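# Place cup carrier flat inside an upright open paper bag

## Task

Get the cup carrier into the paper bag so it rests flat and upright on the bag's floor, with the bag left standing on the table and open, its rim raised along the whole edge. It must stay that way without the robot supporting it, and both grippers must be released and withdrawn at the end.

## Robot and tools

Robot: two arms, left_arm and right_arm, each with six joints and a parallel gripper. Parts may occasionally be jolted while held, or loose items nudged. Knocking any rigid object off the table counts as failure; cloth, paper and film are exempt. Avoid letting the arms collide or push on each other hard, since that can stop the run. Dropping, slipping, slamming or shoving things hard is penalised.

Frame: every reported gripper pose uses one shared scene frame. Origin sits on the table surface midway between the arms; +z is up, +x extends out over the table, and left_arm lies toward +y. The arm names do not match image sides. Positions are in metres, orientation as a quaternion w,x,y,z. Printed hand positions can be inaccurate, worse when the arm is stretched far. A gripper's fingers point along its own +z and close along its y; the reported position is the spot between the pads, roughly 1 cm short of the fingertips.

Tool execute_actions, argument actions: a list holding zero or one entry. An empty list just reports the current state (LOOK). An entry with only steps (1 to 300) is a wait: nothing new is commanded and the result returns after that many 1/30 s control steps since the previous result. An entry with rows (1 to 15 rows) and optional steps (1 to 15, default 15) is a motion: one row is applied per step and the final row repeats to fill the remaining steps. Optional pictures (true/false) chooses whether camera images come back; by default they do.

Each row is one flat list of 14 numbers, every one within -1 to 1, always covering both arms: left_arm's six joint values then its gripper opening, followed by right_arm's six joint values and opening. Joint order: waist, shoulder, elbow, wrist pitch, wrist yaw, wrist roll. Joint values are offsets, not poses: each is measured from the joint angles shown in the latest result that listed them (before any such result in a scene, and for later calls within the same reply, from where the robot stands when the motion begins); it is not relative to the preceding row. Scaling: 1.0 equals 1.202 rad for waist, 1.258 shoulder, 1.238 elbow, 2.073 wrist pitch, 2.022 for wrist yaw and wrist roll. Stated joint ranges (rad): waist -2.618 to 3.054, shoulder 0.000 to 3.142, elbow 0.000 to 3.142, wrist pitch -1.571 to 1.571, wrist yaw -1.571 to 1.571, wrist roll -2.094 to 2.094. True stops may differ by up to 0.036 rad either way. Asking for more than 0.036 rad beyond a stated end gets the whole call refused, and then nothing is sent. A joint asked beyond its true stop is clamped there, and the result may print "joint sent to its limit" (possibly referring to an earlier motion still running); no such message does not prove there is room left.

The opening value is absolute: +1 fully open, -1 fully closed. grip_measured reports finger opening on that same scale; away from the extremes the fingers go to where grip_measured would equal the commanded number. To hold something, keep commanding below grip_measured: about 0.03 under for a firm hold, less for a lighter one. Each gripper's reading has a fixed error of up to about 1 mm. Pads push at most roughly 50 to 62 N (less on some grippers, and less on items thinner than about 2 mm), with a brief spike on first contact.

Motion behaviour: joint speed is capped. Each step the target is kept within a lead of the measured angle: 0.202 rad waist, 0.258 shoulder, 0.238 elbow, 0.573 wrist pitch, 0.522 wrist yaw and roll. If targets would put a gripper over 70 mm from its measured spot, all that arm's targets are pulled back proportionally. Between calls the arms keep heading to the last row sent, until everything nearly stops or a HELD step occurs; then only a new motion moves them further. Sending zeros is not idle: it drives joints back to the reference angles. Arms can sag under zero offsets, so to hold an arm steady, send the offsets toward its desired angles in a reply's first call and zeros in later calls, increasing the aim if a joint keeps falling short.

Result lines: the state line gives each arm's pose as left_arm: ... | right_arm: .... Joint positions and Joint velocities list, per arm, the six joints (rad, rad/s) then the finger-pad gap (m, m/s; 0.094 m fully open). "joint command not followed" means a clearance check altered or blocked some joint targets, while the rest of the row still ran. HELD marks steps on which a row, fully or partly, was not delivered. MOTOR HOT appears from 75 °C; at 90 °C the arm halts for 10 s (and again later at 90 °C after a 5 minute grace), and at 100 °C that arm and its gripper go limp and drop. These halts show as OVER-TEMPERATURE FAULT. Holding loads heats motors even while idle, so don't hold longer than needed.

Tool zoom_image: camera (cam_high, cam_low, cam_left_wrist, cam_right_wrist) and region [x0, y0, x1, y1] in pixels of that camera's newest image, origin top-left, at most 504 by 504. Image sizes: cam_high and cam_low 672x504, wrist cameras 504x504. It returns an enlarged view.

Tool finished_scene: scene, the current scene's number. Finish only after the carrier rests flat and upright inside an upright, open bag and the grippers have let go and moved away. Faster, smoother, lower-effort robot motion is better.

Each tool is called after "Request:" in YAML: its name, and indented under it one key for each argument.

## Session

Request:
execute_actions:
  actions: []

Scene clock: 0.00 s of 5400.00 s.
left_arm: end_effector_position=(+0.3524, -0.1655, +0.2848) grip_measured=+1.000 end_effector_quat_wxyz=(+0.282, -0.345, +0.750, -0.489) | right_arm: end_effector_position=(+0.5531, -0.2521, +0.1150) grip_measured=+1.000 end_effector_quat_wxyz=(+0.526, -0.006, +0.782, +0.334)
Joint positions: left_arm=[-1.046  1.694  1.439 -0.141 -0.344 -1.619  0.094] | right_arm=[-0.398  2.058  1.05   0.692 -0.766  0.335  0.094]
Joint velocities: left_arm=[ 0.012 -0.002  0.002  0.066 -0.037  0.037  0.   ] | right_arm=[ 0.027  0.007  0.007 -0.066 -0.051 -0.007  0.   ]

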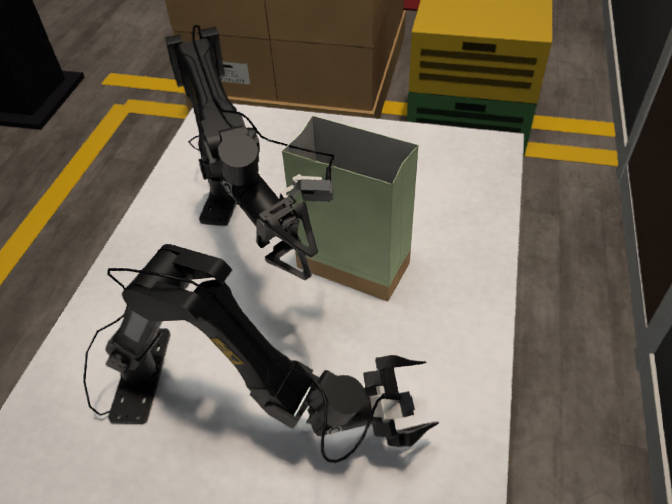

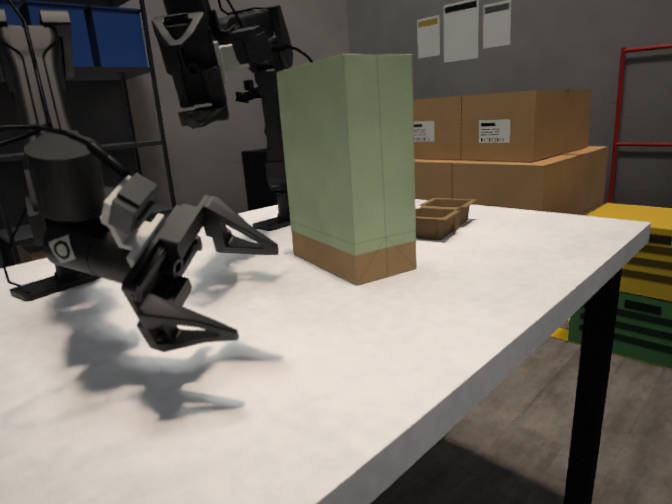

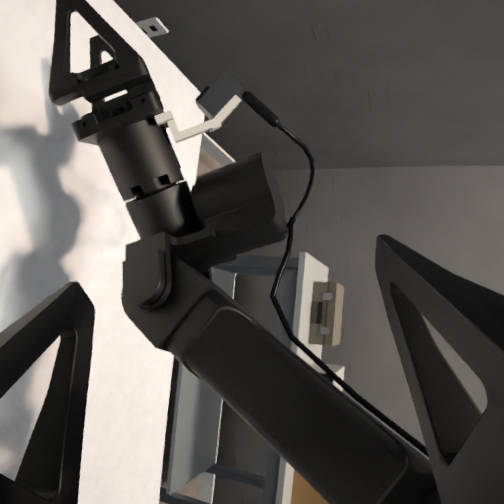

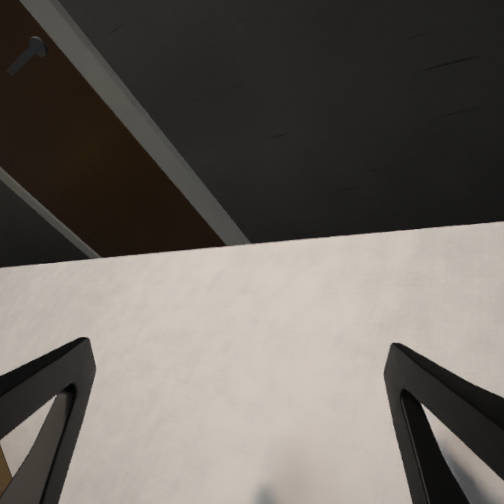

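Request:
execute_actions:
  actions:
    - {"rows":[[0,-0.3,0.2,0,0.17,0.2,1,-0.2,0,0,0,0,0,1],[0,-0.3,0.2,0,0.17,0.3,1,-0.2,0,0,0,0,0,1],[0,-0.4,0.2,0,0.17,0.4,1,-0.3,0,0,0,0,0,1],[0,-0.5,0.3,-0.1,0.17,0.5,1,-0.4,0,0,0,0,0,1],[0,-0.63,0.37,-0.2,0.17,0.6,1,-0.4,0,0,0,0,0,1],[0,-0.63,0.37,-0.3,0.17,0.7,1,-0.4,0,0,0,0,0,1],[0,-0.63,0.37,-0.4,0.17,0.8,1,-0.4,0,0,0,0,0,1],[0,-0.63,0.37,-0.5,0.17,0.8,1,-0.4,0,0,0,0,0,1],[0,-0.63,0.37,-0.65,0.17,0.8,1,-0.4,0,0,0,0,0,1]]}
  pictures: false

Request:
execute_actions:
  actions:
    - {"steps":30}

Scene clock: 23.40 s of 5400.00 s.
left_arm: end_effector_position=(+0.2478, -0.0849, +0.4594) grip_measured=+1.000 end_effector_quat_wxyz=(+0.350, -0.055, +0.795, -0.493) | right_arm: end_effector_position=(+0.4897, -0.5161, +0.1144) grip_measured=+1.000 end_effector_quat_wxyz=(+0.594, +0.198, +0.758, +0.183)
Joint positions: left_arm=[-1.045  1.338  1.741 -0.678 -0.097 -1.05   0.094] | right_arm=[-0.913  2.058  1.05   0.692 -0.751  0.335  0.094]
Joint velocities: left_arm=[-0.002 -1.033  0.613 -1.355  0.315  1.282  0.   ] | right_arm=[ 0.159  0.007 -0.012  0.037 -0.022 -0.051  0.   ]
Steps of this call (steps 1 to 90: nothing new was sent; then 19.90 s passed at rest; steps 91 to 105: all 15 steps of this action). Readings (joint positions):
91: left_arm=[-1.046 1.690 1.443 -0.146 -0.329 -1.602] | right_arm=[-0.411 2.058 1.050 0.692 -0.772 0.335]
92: left_arm=[-1.045 1.684 1.447 -0.153 -0.307 -1.574] | right_arm=[-0.435 2.058 1.050 0.692 -0.777 0.335]
94: left_arm=[-1.045 1.660 1.467 -0.171 -0.265 -1.513] | right_arm=[-0.517 2.058 1.050 0.692 -0.778 0.335]
98: left_arm=[-1.045 1.566 1.556 -0.354 -0.181 -1.344] | right_arm=[-0.723 2.058 1.050 0.692 -0.774 0.335]
105: the state above

Scene clock: 24.40 s of 5400.00 s.
left_arm: end_effector_position=(+0.1017, +0.1072, +0.4471) grip_measured=+1.000 end_effector_quat_wxyz=(+0.455, +0.397, +0.759, -0.244) | right_arm: end_effector_position=(+0.4969, -0.5014, +0.1146) grip_measured=+1.000 end_effector_quat_wxyz=(+0.591, +0.185, +0.761, +0.194)
Joint positions: left_arm=[-1.045  0.898  1.892 -1.48  -0.009 -0.015  0.094] | right_arm=[-0.883  2.058  1.05   0.692 -0.756  0.335  0.094]
Joint velocities: left_arm=[-0.012  0.017 -0.012 -0.051  0.037  0.081  0.   ] | right_arm=[-0.012 -0.002 -0.017 -0.022 -0.022 -0.007  0.   ]
Steps of this call (steps 1 to 30: the robot went on to your last target). Readings (joint positions):
1: left_arm=[-1.045 1.300 1.761 -0.723 -0.089 -1.005] | right_arm=[-0.906 2.058 1.050 0.692 -0.751 0.335]
2: left_arm=[-1.045 1.261 1.777 -0.768 -0.082 -0.960] | right_arm=[-0.899 2.058 1.050 0.692 -0.752 0.335]
4: left_arm=[-1.045 1.179 1.803 -0.861 -0.069 -0.868] | right_arm=[-0.888 2.058 1.050 0.692 -0.754 0.335]
8: left_arm=[-1.045 1.015 1.840 -1.066 -0.048 -0.657] | right_arm=[-0.883 2.058 1.050 0.692 -0.756 0.335]
30: the state above

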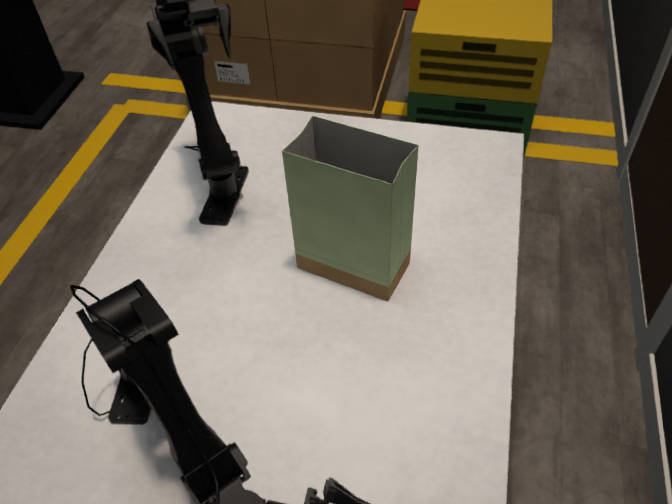

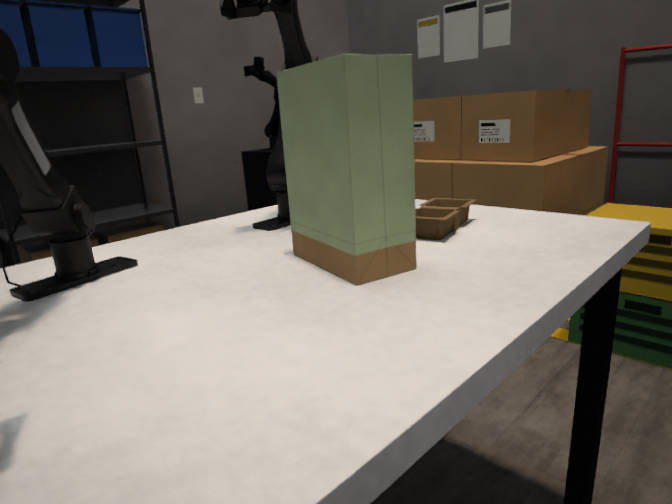

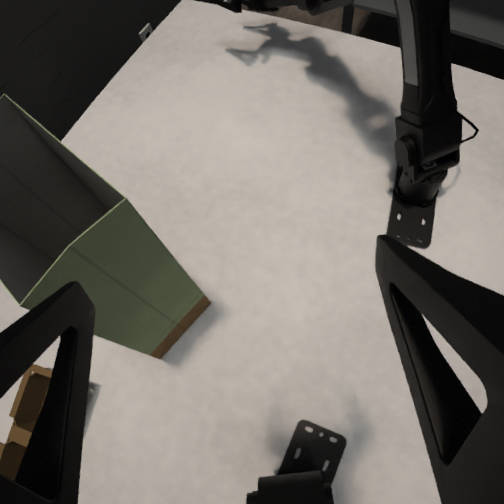

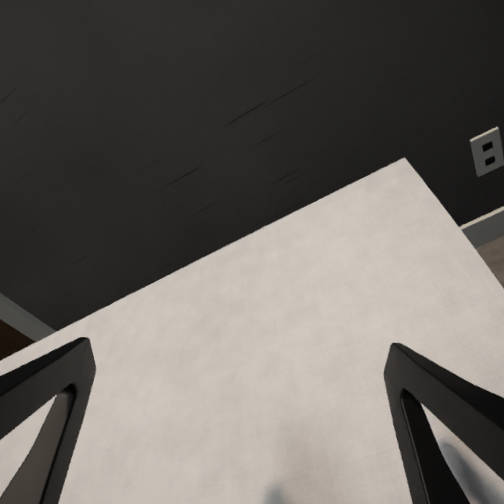

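Request:
execute_actions:
  actions:
    - {"rows":[[1,0,0,0,0,0,1,0,0,0,0,0,0,1]]}
  pictures: false

Request:
execute_actions:
  actions:
    - {"steps":10}
  pictures: false

Request:
execute_actions:
  actions:
    - {"rows":[[0.22,0,0,0,0,0,1,0,0,0,0,0,0,1],[0.22,0,0,0,0,0,1,0,0,0,0,0,0,1],[0.22,0,0,0,0,0,1,0,0,0,0,0,0,1],[0.22,0.1,0,0,0,0,1,0,0,0,0,0,0,1],[0.22,0.2,-0.05,0,0,0,1,0,0,0,0,0,0,1],[0.22,0.3,-0.1,0,0,0,1,0,0,0,0,0,0,1],[0.22,0.4,-0.15,0,0,0,1,0,0,0,0,0,0,1],[0.22,0.5,-0.2,0,0,0,1,0,0,0,0,0,0,1],[0.22,0.55,-0.26,-0.02,0,0,1,0,0,0,0,0,0,1]]}
  pictures: false

Request:
execute_actions:
  actions:
    - {"steps":25}

Scene clock: 38.00 s of 5400.00 s.
left_arm: end_effector_position=(+0.1691, +0.2576, +0.4467) grip_measured=+1.000 end_effector_quat_wxyz=(+0.515, -0.053, +0.855, +0.029) | right_arm: end_effector_position=(+0.4969, -0.5014, +0.1146) grip_measured=+1.000 end_effector_quat_wxyz=(+0.591, +0.185, +0.761, +0.194)
Joint positions: left_arm=[ 0.048  0.898  1.892 -1.482 -0.009 -0.01   0.094] | right_arm=[-0.883  2.058  1.05   0.692 -0.756  0.335  0.094]
Joint velocities: left_arm=[ 1.937  0.017 -0.017 -0.037 -0.125 -0.007  0.   ] | right_arm=[ 0.012 -0.002 -0.002  0.022  0.007 -0.081  0.   ]
From where the robot then was, a joint's target lay farther than a number of 1.0 reaches, so one or more steps of this call were cut to that.
Steps of this call (steps 1 to 15: the robot went on to your last target; steps 16 to 90: nothing new was sent; then 10.10 s passed at rest; steps 91 to 105: all 15 steps of this action). Readings (joint positions):
91: left_arm=[-1.005 0.898 1.892 -1.482 -0.000 -0.010] | right_arm=[-0.883 2.058 1.050 0.692 -0.756 0.335]
92: left_arm=[-0.926 0.898 1.892 -1.482 -0.001 -0.010] | right_arm=[-0.883 2.058 1.050 0.692 -0.756 0.335]
94: left_arm=[-0.776 0.898 1.892 -1.482 -0.004 -0.010] | right_arm=[-0.883 2.058 1.050 0.692 -0.756 0.335]
98: left_arm=[-0.474 0.898 1.892 -1.482 -0.006 -0.010] | right_arm=[-0.883 2.058 1.050 0.692 -0.756 0.335]
105: the state above

Scene clock: 38.33 s of 5400.00 s.
left_arm: end_effector_position=(+0.1662, +0.2739, +0.4467) grip_measured=+1.000 end_effector_quat_wxyz=(+0.512, -0.096, +0.852, +0.056) | right_arm: end_effector_position=(+0.4969, -0.5014, +0.1146) grip_measured=+1.000 end_effector_quat_wxyz=(+0.591, +0.185, +0.761, +0.194)
Joint positions: left_arm=[ 0.149  0.898  1.892 -1.482 -0.012 -0.01   0.094] | right_arm=[-0.883  2.058  1.05   0.692 -0.756  0.335  0.094]
Joint velocities: left_arm=[ 0.012  0.007 -0.002 -0.022 -0.022 -0.037  0.   ] | right_arm=[-0.007 -0.007 -0.017 -0.051 -0.051  0.022  0.   ]
Steps of this call (steps 1 to 10: the robot went on to your last target). Readings (joint positions):
1: left_arm=[0.100 0.898 1.892 -1.482 -0.011 -0.010] | right_arm=[-0.883 2.058 1.050 0.692 -0.756 0.335]
2: left_arm=[0.127 0.898 1.892 -1.482 -0.012 -0.010] | right_arm=[-0.883 2.058 1.050 0.692 -0.756 0.335]
4: left_arm=[0.145 0.898 1.892 -1.482 -0.012 -0.010] | right_arm=[-0.883 2.058 1.050 0.692 -0.756 0.335]
8: left_arm=[0.149 0.898 1.892 -1.482 -0.012 -0.010] | right_arm=[-0.883 2.058 1.050 0.692 -0.756 0.335]
10: the state above

Scene clock: 38.83 s of 5400.00 s.
left_arm: end_effector_position=(+0.2564, +0.3620, +0.2796) grip_measured=+1.000 end_effector_quat_wxyz=(+0.194, -0.228, +0.953, +0.050) | right_arm: end_effector_position=(+0.4969, -0.5014, +0.1146) grip_measured=+1.000 end_effector_quat_wxyz=(+0.591, +0.185, +0.761, +0.194)
Joint positions: left_arm=[ 0.398  1.349  1.659 -1.478 -0.012 -0.009  0.094] | right_arm=[-0.883  2.058  1.05   0.692 -0.756  0.335  0.094]
Joint velocities: left_arm=[ 0.012  1.77  -0.491 -0.11   0.066  0.022  0.   ] | right_arm=[-0.002 -0.017 -0.007 -0.007 -0.037 -0.022  0.   ]
Steps of this call (steps 1 to 15: all 15 steps of this action). Readings (joint positions):
1: left_arm=[0.189 0.898 1.892 -1.482 -0.004 -0.009] | right_arm=[-0.883 2.058 1.050 0.692 -0.756 0.335]
2: left_arm=[0.268 0.898 1.892 -1.482 -0.005 -0.009] | right_arm=[-0.883 2.058 1.050 0.692 -0.756 0.335]
4: left_arm=[0.370 0.909 1.894 -1.485 -0.011 -0.009] | right_arm=[-0.883 2.058 1.050 0.692 -0.756 0.335]
8: left_arm=[0.394 1.018 1.854 -1.475 -0.012 -0.009] | right_arm=[-0.883 2.058 1.050 0.692 -0.756 0.335]
15: the state above

Scene clock: 39.67 s of 5400.00 s.
left_arm: end_effector_position=(+0.2566, +0.3646, +0.1808) grip_measured=+1.000 end_effector_quat_wxyz=(-0.001, -0.235, +0.972, +0.006) | right_arm: end_effector_position=(+0.4969, -0.5014, +0.1146) grip_measured=+1.000 end_effector_quat_wxyz=(+0.591, +0.185, +0.761, +0.194)
Joint positions: left_arm=[ 0.406  1.6    1.546 -1.516 -0.012 -0.009  0.094] | right_arm=[-0.883  2.058  1.05   0.692 -0.756  0.335  0.094]
Joint velocities: left_arm=[ 0.002 -0.002  0.002 -0.007 -0.022  0.007  0.   ] | right_arm=[ 0.022 -0.022 -0.022  0.007 -0.022 -0.022  0.   ]
Steps of this call (steps 1 to 25: the robot went on to your last target). Readings (joint positions):
1: left_arm=[0.399 1.413 1.643 -1.479 -0.012 -0.009] | right_arm=[-0.883 2.058 1.050 0.692 -0.756 0.335]
2: left_arm=[0.401 1.479 1.627 -1.479 -0.012 -0.009] | right_arm=[-0.883 2.058 1.050 0.692 -0.756 0.335]
4: left_arm=[0.404 1.592 1.590 -1.479 -0.012 -0.009] | right_arm=[-0.883 2.058 1.050 0.692 -0.756 0.335]
8: left_arm=[0.406 1.662 1.546 -1.492 -0.012 -0.009] | right_arm=[-0.883 2.058 1.050 0.692 -0.756 0.335]
25: the state above

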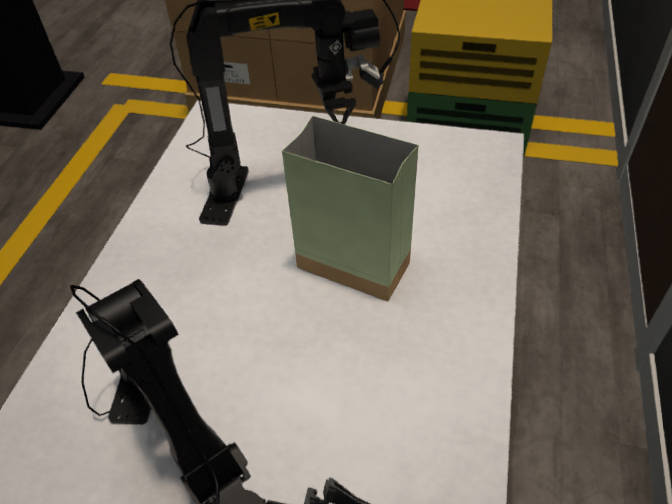

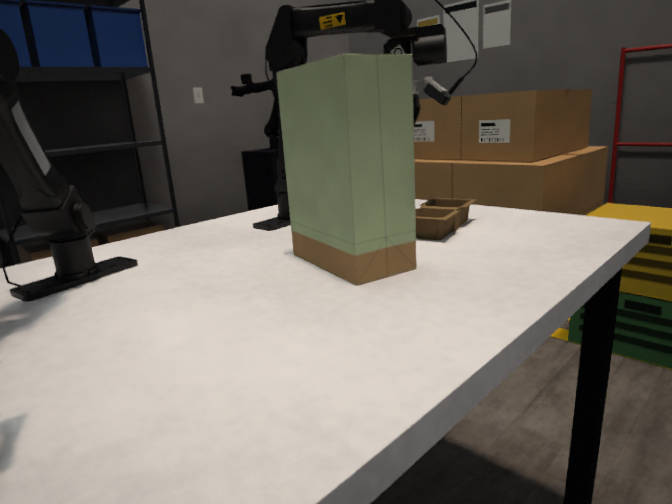

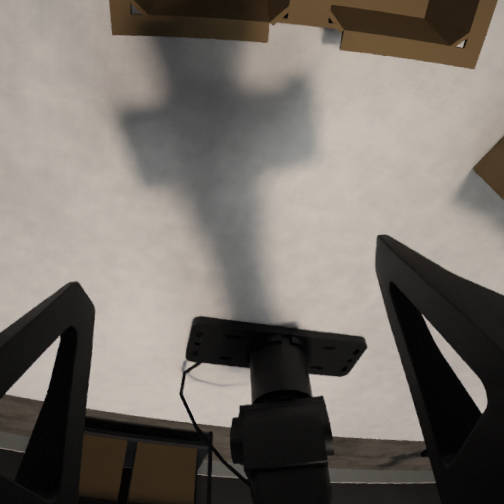

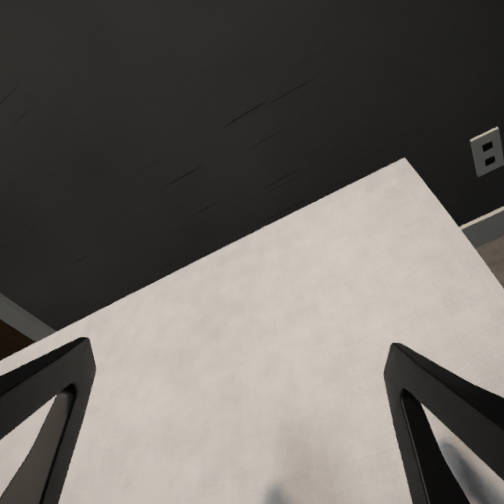

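Request:
execute_actions:
  actions:
    - {"rows":[[0,0.05,0.1,0,0,0.055,0.2,0,0,0,0,0,0,1],[0,0.1,0.15,0.02,0,0.055,0.2,0,0,0,0,0,0,1],[-0.03,0.15,0.2,0.03,0,0.055,0.2,0,0,0,0,0,0,1],[-0.05,0.2,0.25,0.04,0,0.055,0.2,0,0,0,0,0,0,1],[-0.07,0.25,0.27,0.05,0,0.055,0.2,0,0,0,0,0,0,1],[-0.09,0.3,0.27,0.06,0,0.055,0.2,0,0,0,0,0,0,1],[-0.11,0.34,0.27,0.07,0,0.055,0.2,0,0,0,0,0,0,1],[-0.11,0.375,0.27,0.08,0,0.055,0.2,0,0,0,0,0,0,1]]}
  pictures: false

Request:
execute_actions:
  actions:
    - {"steps":15}

Scene clock: 57.90 s of 5400.00 s.
left_arm: end_effector_position=(+0.3884, +0.3694, +0.0874) grip_measured=+0.202 end_effector_quat_wxyz=(-0.030, -0.119, +0.992, +0.001) | right_arm: end_effector_position=(+0.4969, -0.5014, +0.1146) grip_measured=+1.000 end_effector_quat_wxyz=(+0.591, +0.185, +0.761, +0.194)
Joint positions: left_arm=[ 0.267  2.135  1.87  -1.364 -0.014  0.088  0.056] | right_arm=[-0.883  2.058  1.05   0.692 -0.756  0.335  0.094]
Joint velocities: left_arm=[ 0.037  0.012  0.007  0.051  0.066 -0.007 -0.   ] | right_arm=[ 0.012 -0.007 -0.007  0.081 -0.037 -0.007  0.   ]
Steps of this call (steps 1 to 15: the robot went on to your last target; steps 16 to 90: nothing new was sent; then 14.73 s passed at rest; steps 91 to 105: all 15 steps of this action). Readings (joint positions):
91: left_arm=[0.406 1.609 1.561 -1.527 -0.012 0.006] | right_arm=[-0.883 2.058 1.050 0.692 -0.756 0.335]
92: left_arm=[0.406 1.634 1.601 -1.541 -0.012 0.024] | right_arm=[-0.883 2.058 1.050 0.692 -0.756 0.335]
94: left_arm=[0.394 1.721 1.726 -1.534 -0.016 0.048] | right_arm=[-0.883 2.058 1.050 0.692 -0.756 0.335]
98: left_arm=[0.320 1.923 1.868 -1.427 -0.019 0.071] | right_arm=[-0.883 2.058 1.050 0.692 -0.756 0.335]
105: the state above

Scene clock: 58.40 s of 5400.00 s.
left_arm: end_effector_position=(+0.3896, +0.3703, +0.1068) grip_measured=+0.202 end_effector_quat_wxyz=(-0.004, -0.118, +0.993, +0.006) | right_arm: end_effector_position=(+0.4969, -0.5014, +0.1146) grip_measured=+1.000 end_effector_quat_wxyz=(+0.591, +0.185, +0.761, +0.194)
Joint positions: left_arm=[ 0.268  2.084  1.87  -1.363 -0.014  0.092  0.056] | right_arm=[-0.883  2.058  1.05   0.692 -0.756  0.335  0.094]
Joint velocities: left_arm=[ 0.017  0.002  0.007  0.022  0.022 -0.007 -0.001] | right_arm=[-0.012 -0.002  0.012  0.007  0.022  0.051  0.   ]
Steps of this call (steps 1 to 15: the robot went on to your last target). Readings (joint positions):
1: left_arm=[0.268 2.131 1.870 -1.363 -0.014 0.089] | right_arm=[-0.883 2.058 1.050 0.692 -0.756 0.335]
2: left_arm=[0.268 2.123 1.870 -1.363 -0.014 0.090] | right_arm=[-0.883 2.058 1.050 0.692 -0.756 0.335]
4: left_arm=[0.268 2.104 1.870 -1.363 -0.014 0.090] | right_arm=[-0.883 2.058 1.050 0.692 -0.756 0.335]
8: left_arm=[0.268 2.084 1.870 -1.363 -0.014 0.091] | right_arm=[-0.883 2.058 1.050 0.692 -0.756 0.335]
15: the state above

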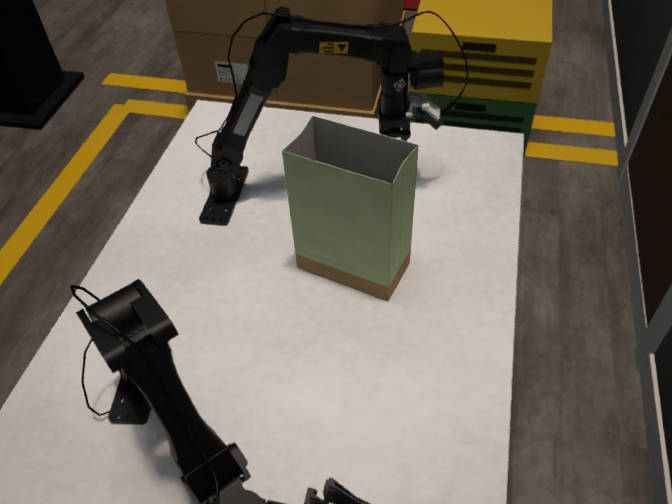

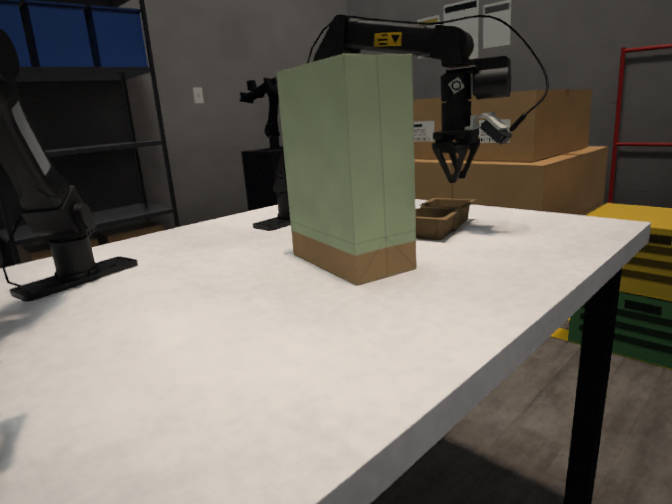

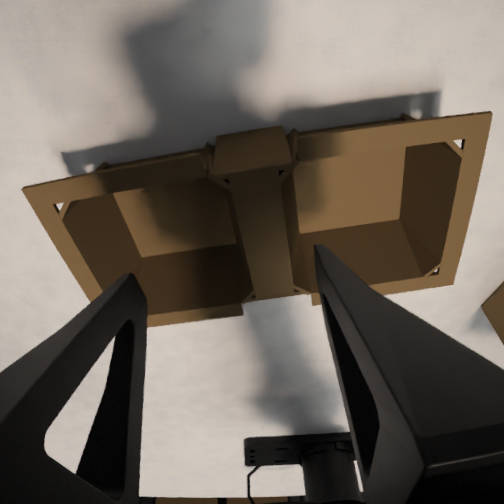

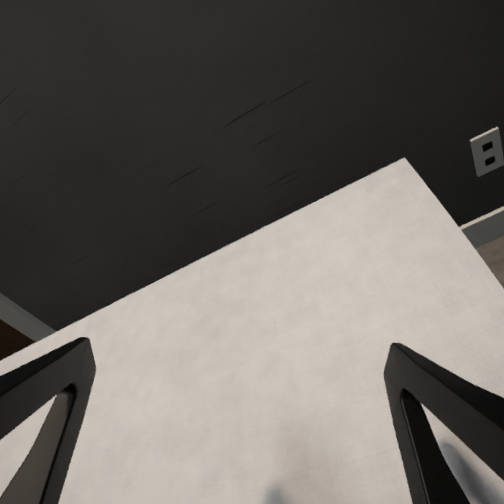

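Request:
execute_actions:
  actions:
    - {"rows":[[0,0.005,-0.03,0.02,0,0,0.2,0,0,0,0,0,0,1],[0,0.01,-0.05,0.04,0,0,0.2,0,0,0,0,0,0,1],[0,0.015,-0.07,0.055,0,0,0.2,0,0,0,0,0,0,1],[0,0.02,-0.09,0.07,0,0,0.2,0,0,0,0,0,0,1],[0,0.02,-0.11,0.085,0,0,0.2,0,0,0,0,0,0,1],[0,0.02,-0.13,0.1,0,0,0.2,0,0,0,0,0,0,1],[0,0.02,-0.15,0.115,0,0,0.2,0,0,0,0,0,0,1]]}
  pictures: false

Request:
execute_actions:
  actions:
    - {"steps":10}

Scene clock: 75.17 s of 5400.00 s.
left_arm: end_effector_position=(+0.3886, +0.3700, +0.0443) grip_measured=+0.202 end_effector_quat_wxyz=(-0.016, -0.118, +0.993, +0.004) | right_arm: end_effector_position=(+0.4969, -0.5014, +0.1146) grip_measured=+1.000 end_effector_quat_wxyz=(+0.591, +0.185, +0.761, +0.194)
Joint positions: left_arm=[ 0.268  2.127  1.687 -1.16  -0.014  0.092  0.056] | right_arm=[-0.883  2.058  1.05   0.692 -0.756  0.335  0.094]
Joint velocities: left_arm=[-0.002 -0.007 -0.002  0.183 -0.051 -0.022  0.   ] | right_arm=[-0.007 -0.012 -0.002 -0.037  0.066  0.051  0.   ]
Steps of this call (steps 1 to 15: the robot went on to your last target; steps 16 to 90: nothing new was sent; then 13.27 s passed at rest; steps 91 to 105: all 15 steps of this action). Readings (joint positions):
91: left_arm=[0.268 2.084 1.867 -1.359 -0.014 0.092] | right_arm=[-0.883 2.058 1.050 0.692 -0.756 0.335]
92: left_arm=[0.268 2.084 1.858 -1.347 -0.014 0.092] | right_arm=[-0.883 2.058 1.050 0.692 -0.756 0.335]
94: left_arm=[0.268 2.085 1.823 -1.309 -0.014 0.092] | right_arm=[-0.883 2.058 1.050 0.692 -0.756 0.335]
98: left_arm=[0.268 2.100 1.724 -1.219 -0.014 0.092] | right_arm=[-0.883 2.058 1.050 0.692 -0.756 0.335]
105: the state above

Scene clock: 75.50 s of 5400.00 s.
left_arm: end_effector_position=(+0.3928, +0.3714, +0.0443) grip_measured=+0.202 end_effector_quat_wxyz=(-0.007, -0.118, +0.993, +0.006) | right_arm: end_effector_position=(+0.4969, -0.5014, +0.1146) grip_measured=+1.000 end_effector_quat_wxyz=(+0.591, +0.185, +0.761, +0.194)
Joint positions: left_arm=[ 0.268  2.127  1.687 -1.142 -0.014  0.092  0.056] | right_arm=[-0.883  2.058  1.05   0.692 -0.756  0.335  0.094]
Joint velocities: left_arm=[-0.012  0.002  0.012  0.022 -0.007 -0.037 -0.001] | right_arm=[ 0.007 -0.007  0.012 -0.022 -0.095 -0.007  0.   ]
Steps of this call (steps 1 to 10: the robot went on to your last target). Readings (joint positions):
1: left_arm=[0.268 2.127 1.687 -1.155 -0.014 0.092] | right_arm=[-0.883 2.058 1.050 0.692 -0.756 0.335]
2: left_arm=[0.268 2.127 1.687 -1.152 -0.014 0.092] | right_arm=[-0.883 2.058 1.050 0.692 -0.756 0.335]
4: left_arm=[0.268 2.127 1.687 -1.148 -0.014 0.092] | right_arm=[-0.883 2.058 1.050 0.692 -0.756 0.335]
8: left_arm=[0.268 2.127 1.687 -1.143 -0.014 0.092] | right_arm=[-0.883 2.058 1.050 0.692 -0.756 0.335]
10: the state above

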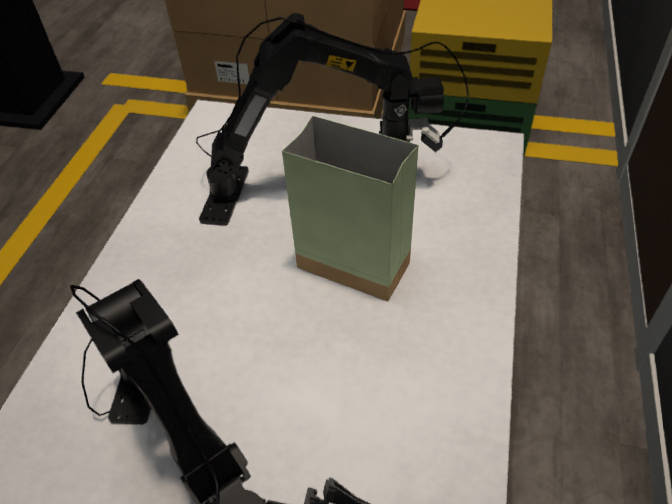

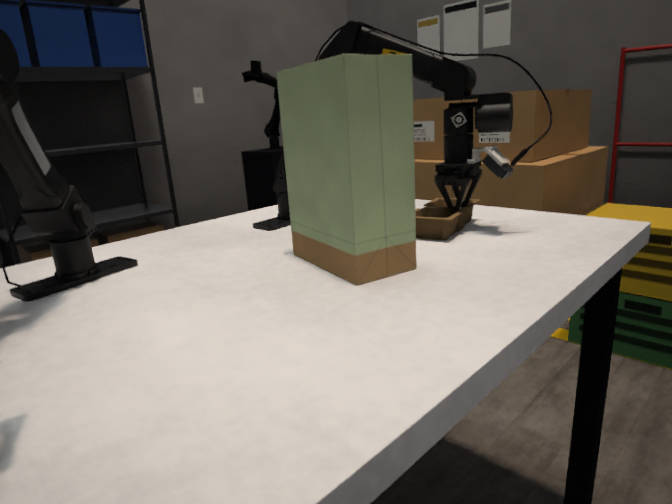

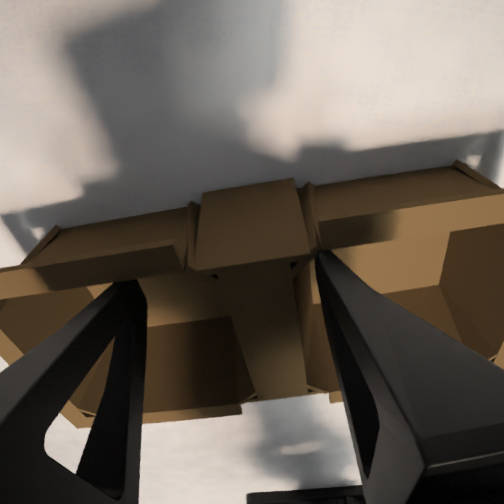

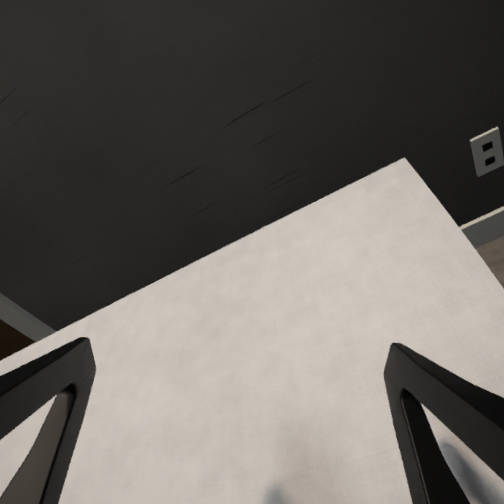

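Request:
execute_actions:
  actions:
    - {"rows":[[-0.01,-0.03,-0.02,0,0,0,0.2,0,0,0,0,0,0,1],[-0.02,-0.045,-0.04,0.01,0,0,0.2,0,0,0,0,0,0,1],[-0.026,-0.06,-0.07,0.015,0,0,0.2,0,0,0,0,0,0,1],[-0.026,-0.075,-0.09,0.02,0,0,0.2,0,0,0,0,0,0,1],[-0.026,-0.085,-0.115,0.025,0,0,0.2,0,0,0,0,0,0,1]]}

Scene clock: 87.80 s of 5400.00 s.
left_arm: end_effector_position=(+0.3741, +0.3534, +0.0457) grip_measured=+0.202 end_effector_quat_wxyz=(-0.010, -0.103, +0.995, +0.006) | right_arm: end_effector_position=(+0.4969, -0.5014, +0.1146) grip_measured=+1.000 end_effector_quat_wxyz=(+0.591, +0.185, +0.761, +0.194)
Joint positions: left_arm=[ 0.239  2.04   1.56  -1.108 -0.015  0.092  0.056] | right_arm=[-0.883  2.058  1.05   0.692 -0.756  0.335  0.094]
Joint velocities: left_arm=[-0.007  0.022 -0.022  0.022  0.051  0.037  0.   ] | right_arm=[-0.002  0.017 -0.002 -0.022 -0.066 -0.022  0.   ]
Steps of this call (steps 1 to 30: the robot went on to your last target; steps 31 to 90: nothing new was sent; then 8.80 s passed at rest; steps 91 to 105: all 15 steps of this action). Readings (joint positions):
91: left_arm=[0.268 2.126 1.686 -1.141 -0.014 0.092] | right_arm=[-0.883 2.058 1.050 0.692 -0.756 0.335]
92: left_arm=[0.267 2.121 1.678 -1.136 -0.014 0.092] | right_arm=[-0.883 2.058 1.050 0.692 -0.756 0.335]
94: left_arm=[0.259 2.093 1.636 -1.121 -0.015 0.092] | right_arm=[-0.883 2.058 1.050 0.692 -0.756 0.335]
98: left_arm=[0.241 2.042 1.562 -1.116 -0.015 0.092] | right_arm=[-0.883 2.058 1.050 0.692 -0.756 0.335]
105: the state above

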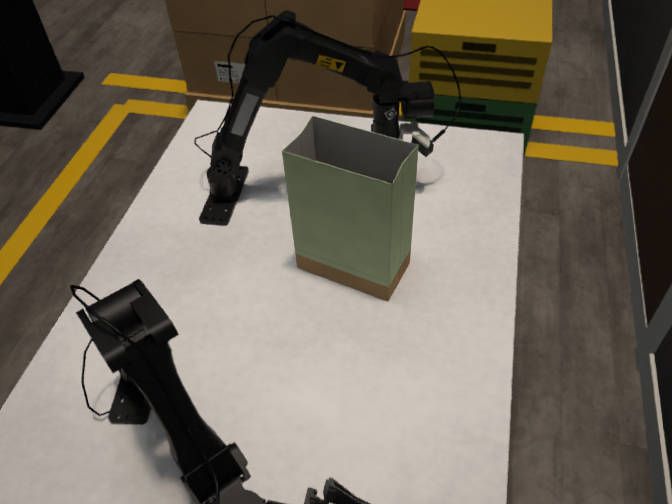

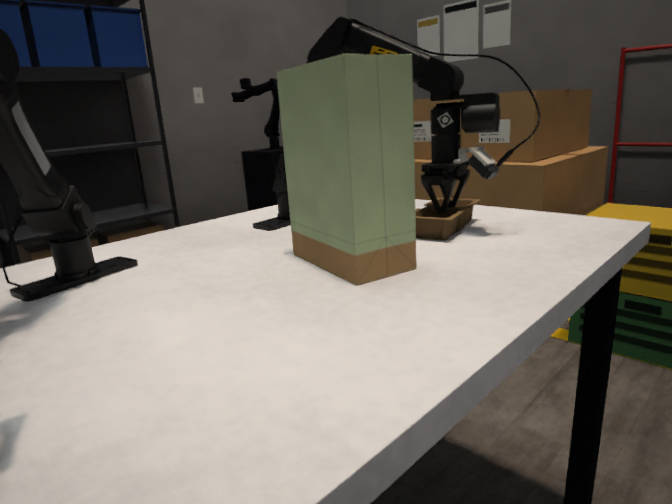

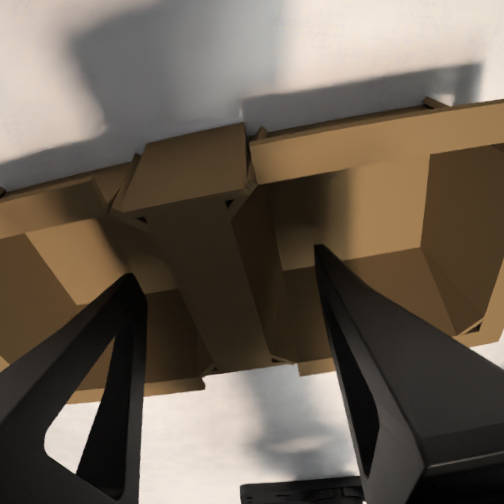

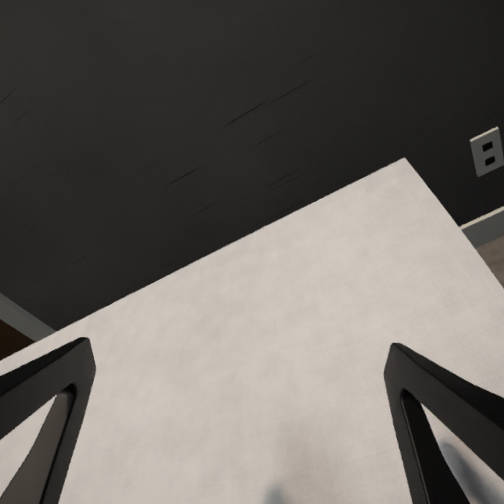

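Request:
execute_actions:
  actions:
    - {"rows":[[0.022,0,0,0,0,0,0.2,0,0,0,0,0,0,1],[0.022,0,0,0,0,0,0.2,0,0,0,0,0,0,1],[0.022,0,0,0,0,0,0.2,0,0,0,0,0,0,1],[0.022,0,0,0,0,0,0.1,0,0,0,0,0,0,1],[0.022,0,0,0,0,0,0,0,0,0,0,0,0,1],[0.022,0,0,0,0,0,-0.1,0,0,0,0,0,0,1],[0.022,0,0,0,0,0,-0.2,0,0,0,0,0,0,1],[0.022,0,0,0,0,0,-0.3,0,0,0,0,0,0,1],[0.022,0,0,0,0,0,-0.4,0,0,0,0,0,0,1],[0.022,0,0,0,0,0,-0.45,0,0,0,0,0,0,1],[0.022,0,0,0,0,0,-0.5,0,0,0,0,0,0,1]]}
  pictures: false

Request:
execute_actions:
  actions:
    - {"steps":10}

Scene clock: 94.70 s of 5400.00 s.
left_arm: end_effector_position=(+0.3721, +0.3619, +0.0457) grip_measured=-0.497 end_effector_quat_wxyz=(-0.008, -0.114, +0.993, +0.006) | right_arm: end_effector_position=(+0.4969, -0.5014, +0.1146) grip_measured=+1.000 end_effector_quat_wxyz=(+0.591, +0.185, +0.761, +0.194)
Joint positions: left_arm=[ 0.262  2.04   1.56  -1.104 -0.015  0.092  0.024] | right_arm=[-0.883  2.058  1.05   0.692 -0.756  0.335  0.094]
Joint velocities: left_arm=[ 0.007  0.002  0.007  0.022  0.007 -0.051  0.001] | right_arm=[ 0.002 -0.007 -0.007 -0.066  0.066  0.037  0.   ]
Steps of this call (steps 1 to 15: the robot went on to your last target; steps 16 to 90: nothing new was sent; then 3.40 s passed at rest; steps 91 to 105: all 15 steps of this action). Readings (joint positions):
91: left_arm=[0.241 2.040 1.560 -1.104 -0.015 0.092] | right_arm=[-0.883 2.058 1.050 0.692 -0.756 0.335]
92: left_arm=[0.243 2.040 1.560 -1.104 -0.015 0.092] | right_arm=[-0.883 2.058 1.050 0.692 -0.756 0.335]
94: left_arm=[0.252 2.040 1.560 -1.104 -0.015 0.092] | right_arm=[-0.883 2.058 1.050 0.692 -0.756 0.335]
98: left_arm=[0.262 2.040 1.560 -1.104 -0.015 0.092] | right_arm=[-0.883 2.058 1.050 0.692 -0.756 0.335]
105: the state above

Scene clock: 95.03 s of 5400.00 s.
left_arm: end_effector_position=(+0.3721, +0.3619, +0.0457) grip_measured=-0.497 end_effector_quat_wxyz=(-0.008, -0.114, +0.993, +0.006) | right_arm: end_effector_position=(+0.4969, -0.5014, +0.1146) grip_measured=+1.000 end_effector_quat_wxyz=(+0.591, +0.185, +0.761, +0.194)
Joint positions: left_arm=[ 0.262  2.04   1.56  -1.104 -0.015  0.092  0.024] | right_arm=[-0.883  2.058  1.05   0.692 -0.756  0.335  0.094]
Joint velocities: left_arm=[-0.012 -0.002 -0.002 -0.022  0.022  0.037  0.   ] | right_arm=[-0.002 -0.012  0.007 -0.007  0.022 -0.081  0.   ]
Steps of this call (steps 1 to 10: the robot went on to your last target). Readings (joint positions):
1: left_arm=[0.262 2.040 1.560 -1.104 -0.015 0.092] | right_arm=[-0.883 2.058 1.050 0.692 -0.756 0.335]
2: left_arm=[0.262 2.040 1.560 -1.104 -0.015 0.092] | right_arm=[-0.883 2.058 1.050 0.692 -0.756 0.335]
4: left_arm=[0.262 2.040 1.560 -1.104 -0.015 0.092] | right_arm=[-0.883 2.058 1.050 0.692 -0.756 0.335]
8: left_arm=[0.262 2.040 1.560 -1.104 -0.015 0.092] | right_arm=[-0.883 2.058 1.050 0.692 -0.756 0.335]
10: the state above

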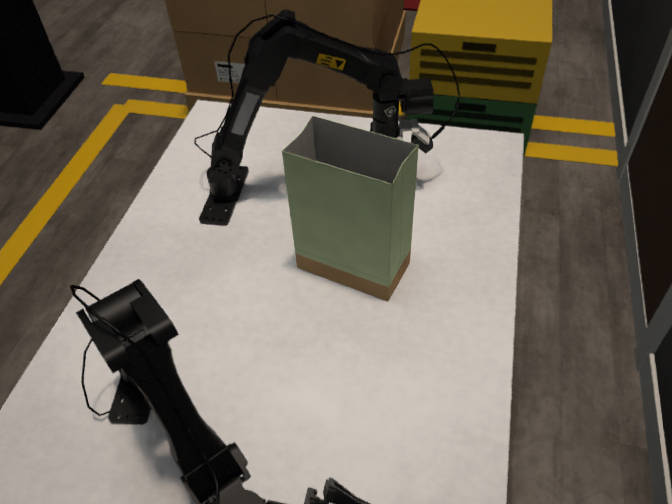

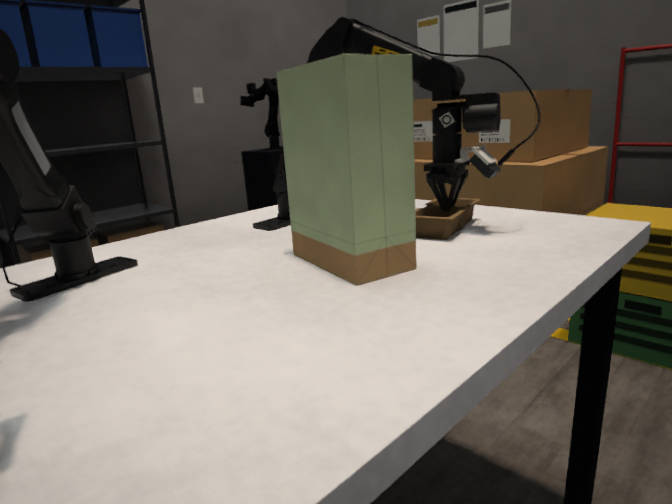

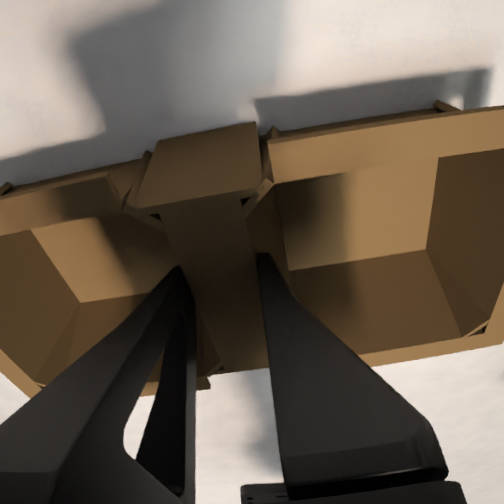

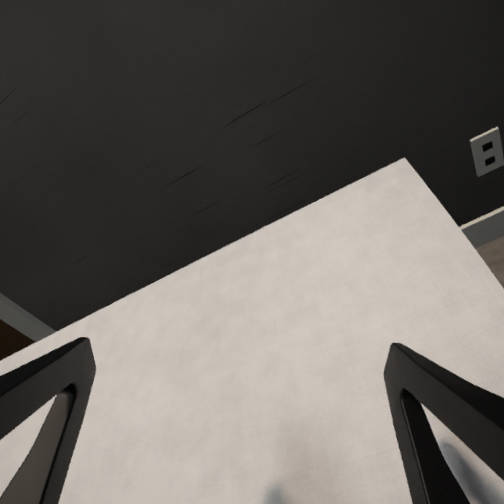

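Request:
execute_actions:
  actions:
    - {"rows":[[0,0,0,0,0,0,-0.54,0,0,0,0,0,0,1],[0,0,0,0,0,0,-0.58,0,0,0,0,0,0,1]],"steps":12}
  pictures: false

Scene clock: 99.47 s of 5400.00 s.
left_arm: end_effector_position=(+0.3721, +0.3619, +0.0457) grip_measured=-0.561 end_effector_quat_wxyz=(-0.008, -0.114, +0.993, +0.006) | right_arm: end_effector_position=(+0.4969, -0.5014, +0.1146) grip_measured=+1.000 end_effector_quat_wxyz=(+0.591, +0.185, +0.761, +0.194)
Joint positions: left_arm=[ 0.262  2.04   1.56  -1.104 -0.015  0.092  0.021] | right_arm=[-0.883  2.058  1.05   0.692 -0.756  0.335  0.094]
Joint velocities: left_arm=[-0.002 -0.012  0.012  0.007  0.037 -0.007  0.   ] | right_arm=[ 0.012 -0.017 -0.007 -0.051  0.022 -0.037  0.   ]
Steps of this call (steps 1 to 15: the robot went on to your last target; steps 16 to 90: nothing new was sent; then 1.03 s passed at rest; steps 91 to 102: all 12 steps of this action). Readings (joint positions):
91: left_arm=[0.262 2.040 1.560 -1.104 -0.015 0.092] | right_arm=[-0.883 2.058 1.050 0.692 -0.756 0.335]
92: left_arm=[0.262 2.040 1.560 -1.104 -0.015 0.092] | right_arm=[-0.883 2.058 1.050 0.692 -0.756 0.335]
94: left_arm=[0.262 2.040 1.560 -1.104 -0.015 0.092] | right_arm=[-0.883 2.058 1.050 0.692 -0.756 0.335]
98: left_arm=[0.262 2.040 1.560 -1.104 -0.015 0.092] | right_arm=[-0.883 2.058 1.050 0.692 -0.756 0.335]
102: the state above

Request:
execute_actions:
  actions:
    - {"rows":[[0.02,-0.02,0.04,-0.015,0,0,-0.59,0,0,0,0,0,0,1],[0.04,-0.03,0.08,-0.03,0,0,-0.59,0,0,0,0,0,0,1],[0.06,-0.04,0.12,-0.045,0,0,-0.59,0,0,0,0,0,0,1],[0.08,-0.06,0.16,-0.06,0,0,-0.59,0,0,0,0,0,0,1],[0.1,-0.08,0.2,-0.075,0,0,-0.59,0,0,0,0,0,0,1],[0.12,-0.11,0.25,-0.09,0,0,-0.59,0,0,0,0,0,0,1],[0.12,-0.14,0.3,-0.1,0,0,-0.59,0,0,0,0,0,0,1],[0.12,-0.17,0.35,-0.11,0,0,-0.59,0,0,0,0,0,0,1],[0.12,-0.2,0.4,-0.12,0,0,-0.59,0,0,0,0,0,0,1],[0.12,-0.23,0.45,-0.13,0,0,-0.59,0,0,0,0,0,0,1],[0.12,-0.26,0.5,-0.145,0,0,-0.59,0,0,0,0,0,0,1],[0.12,-0.29,0.55,-0.16,0,0,-0.59,0,0,0,0,0,0,1],[0.12,-0.32,0.6,-0.17,0,0,-0.59,0,0,0,0,0,0,1],[0.12,-0.35,0.66,-0.18,0,0,-0.59,0,0,0,0,0,0,1],[0.12,-0.36,0.73,-0.186,0,-0.87,-0.59,0,0,0,0,0,0,1]]}
  pictures: false

Request:
execute_actions:
  actions:
    - {"steps":35}

Scene clock: 118.90 s of 5400.00 s.
left_arm: end_effector_position=(+0.3854, +0.4276, +0.2394) grip_measured=-0.561 end_effector_quat_wxyz=(+0.198, -0.196, +0.959, +0.062) | right_arm: end_effector_position=(+0.4969, -0.5014, +0.1146) grip_measured=+1.000 end_effector_quat_wxyz=(+0.591, +0.185, +0.761, +0.194)
Joint positions: left_arm=[ 0.4    1.813  1.945 -1.286 -0.019  0.061  0.021] | right_arm=[-0.883  2.058  1.05   0.692 -0.756  0.335  0.094]
Joint velocities: left_arm=[-0.017 -0.823  0.716 -0.374  0.007 -1.15  -0.001] | right_arm=[-0.032 -0.007 -0.012 -0.007  0.022  0.022  0.   ]
Steps of this call (steps 1 to 15: the robot went on to your last target; steps 16 to 90: nothing new was sent; then 15.93 s passed at rest; steps 91 to 105: all 15 steps of this action). Readings (joint positions):
91: left_arm=[0.264 2.040 1.562 -1.108 -0.015 0.092] | right_arm=[-0.883 2.058 1.050 0.692 -0.756 0.335]
92: left_arm=[0.268 2.040 1.572 -1.121 -0.014 0.092] | right_arm=[-0.883 2.058 1.050 0.692 -0.756 0.335]
94: left_arm=[0.292 2.040 1.624 -1.162 -0.012 0.092] | right_arm=[-0.883 2.058 1.050 0.692 -0.756 0.335]
98: left_arm=[0.365 1.995 1.757 -1.207 -0.014 0.092] | right_arm=[-0.883 2.058 1.050 0.692 -0.756 0.335]
105: the state above

Scene clock: 120.07 s of 5400.00 s.
left_arm: end_effector_position=(+0.3154, +0.3926, +0.4643) grip_measured=-0.561 end_effector_quat_wxyz=(-0.383, +0.776, -0.432, +0.252) | right_arm: end_effector_position=(+0.4969, -0.5014, +0.1146) grip_measured=+1.000 end_effector_quat_wxyz=(+0.591, +0.185, +0.761, +0.194)
Joint positions: left_arm=[ 0.4    1.592  2.46  -1.486 -0.017 -1.658  0.021] | right_arm=[-0.883  2.058  1.05   0.692 -0.756  0.335  0.094]
Joint velocities: left_arm=[-0.007 -0.002  0.002  0.022  0.007 -0.066 -0.001] | right_arm=[-0.012  0.002  0.007 -0.051  0.066  0.037  0.   ]
Steps of this call (steps 1 to 35: the robot went on to your last target). Readings (joint positions):
1: left_arm=[0.400 1.784 1.972 -1.301 -0.019 0.017] | right_arm=[-0.883 2.058 1.050 0.692 -0.756 0.335]
2: left_arm=[0.400 1.757 2.002 -1.317 -0.019 -0.029] | right_arm=[-0.883 2.058 1.050 0.692 -0.756 0.335]
4: left_arm=[0.400 1.709 2.074 -1.350 -0.019 -0.134] | right_arm=[-0.883 2.058 1.050 0.692 -0.756 0.335]
8: left_arm=[0.400 1.646 2.269 -1.407 -0.019 -0.398] | right_arm=[-0.883 2.058 1.050 0.692 -0.756 0.335]
35: the state above

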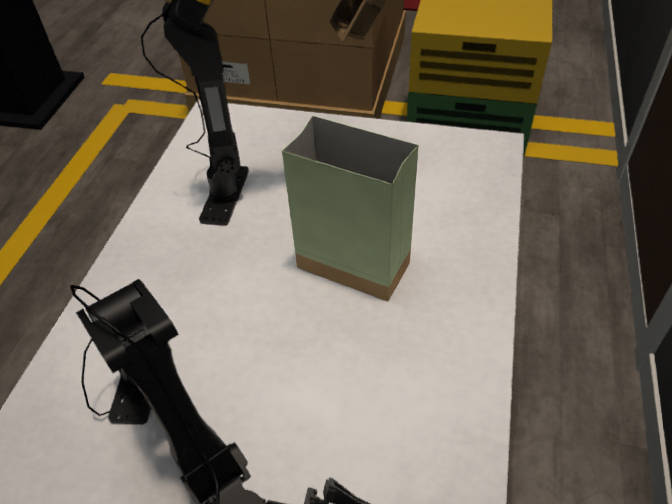

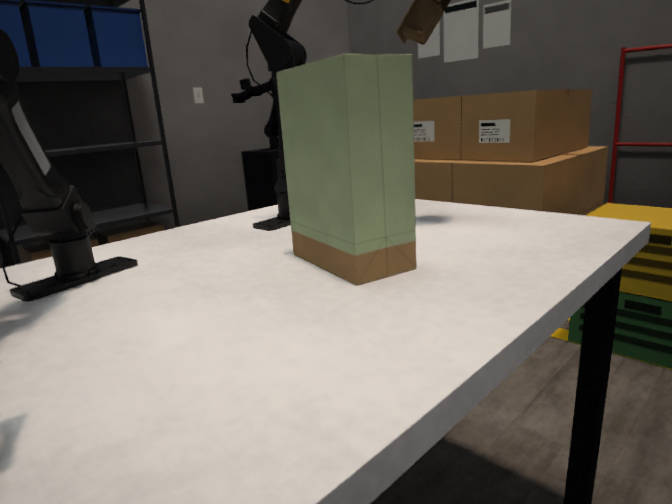

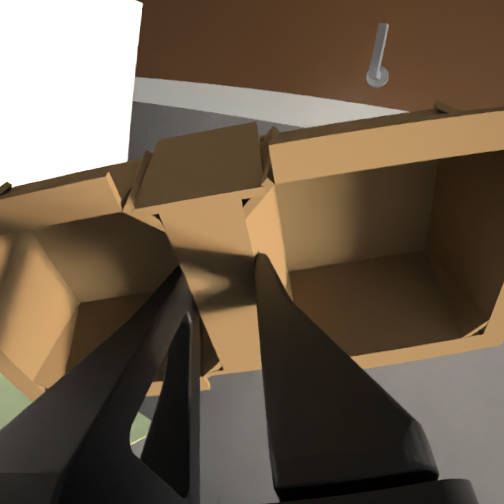

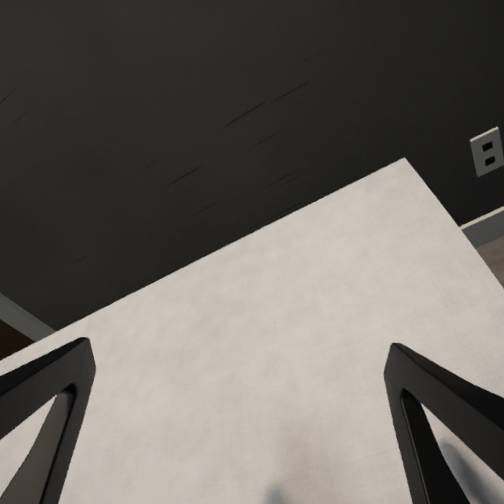

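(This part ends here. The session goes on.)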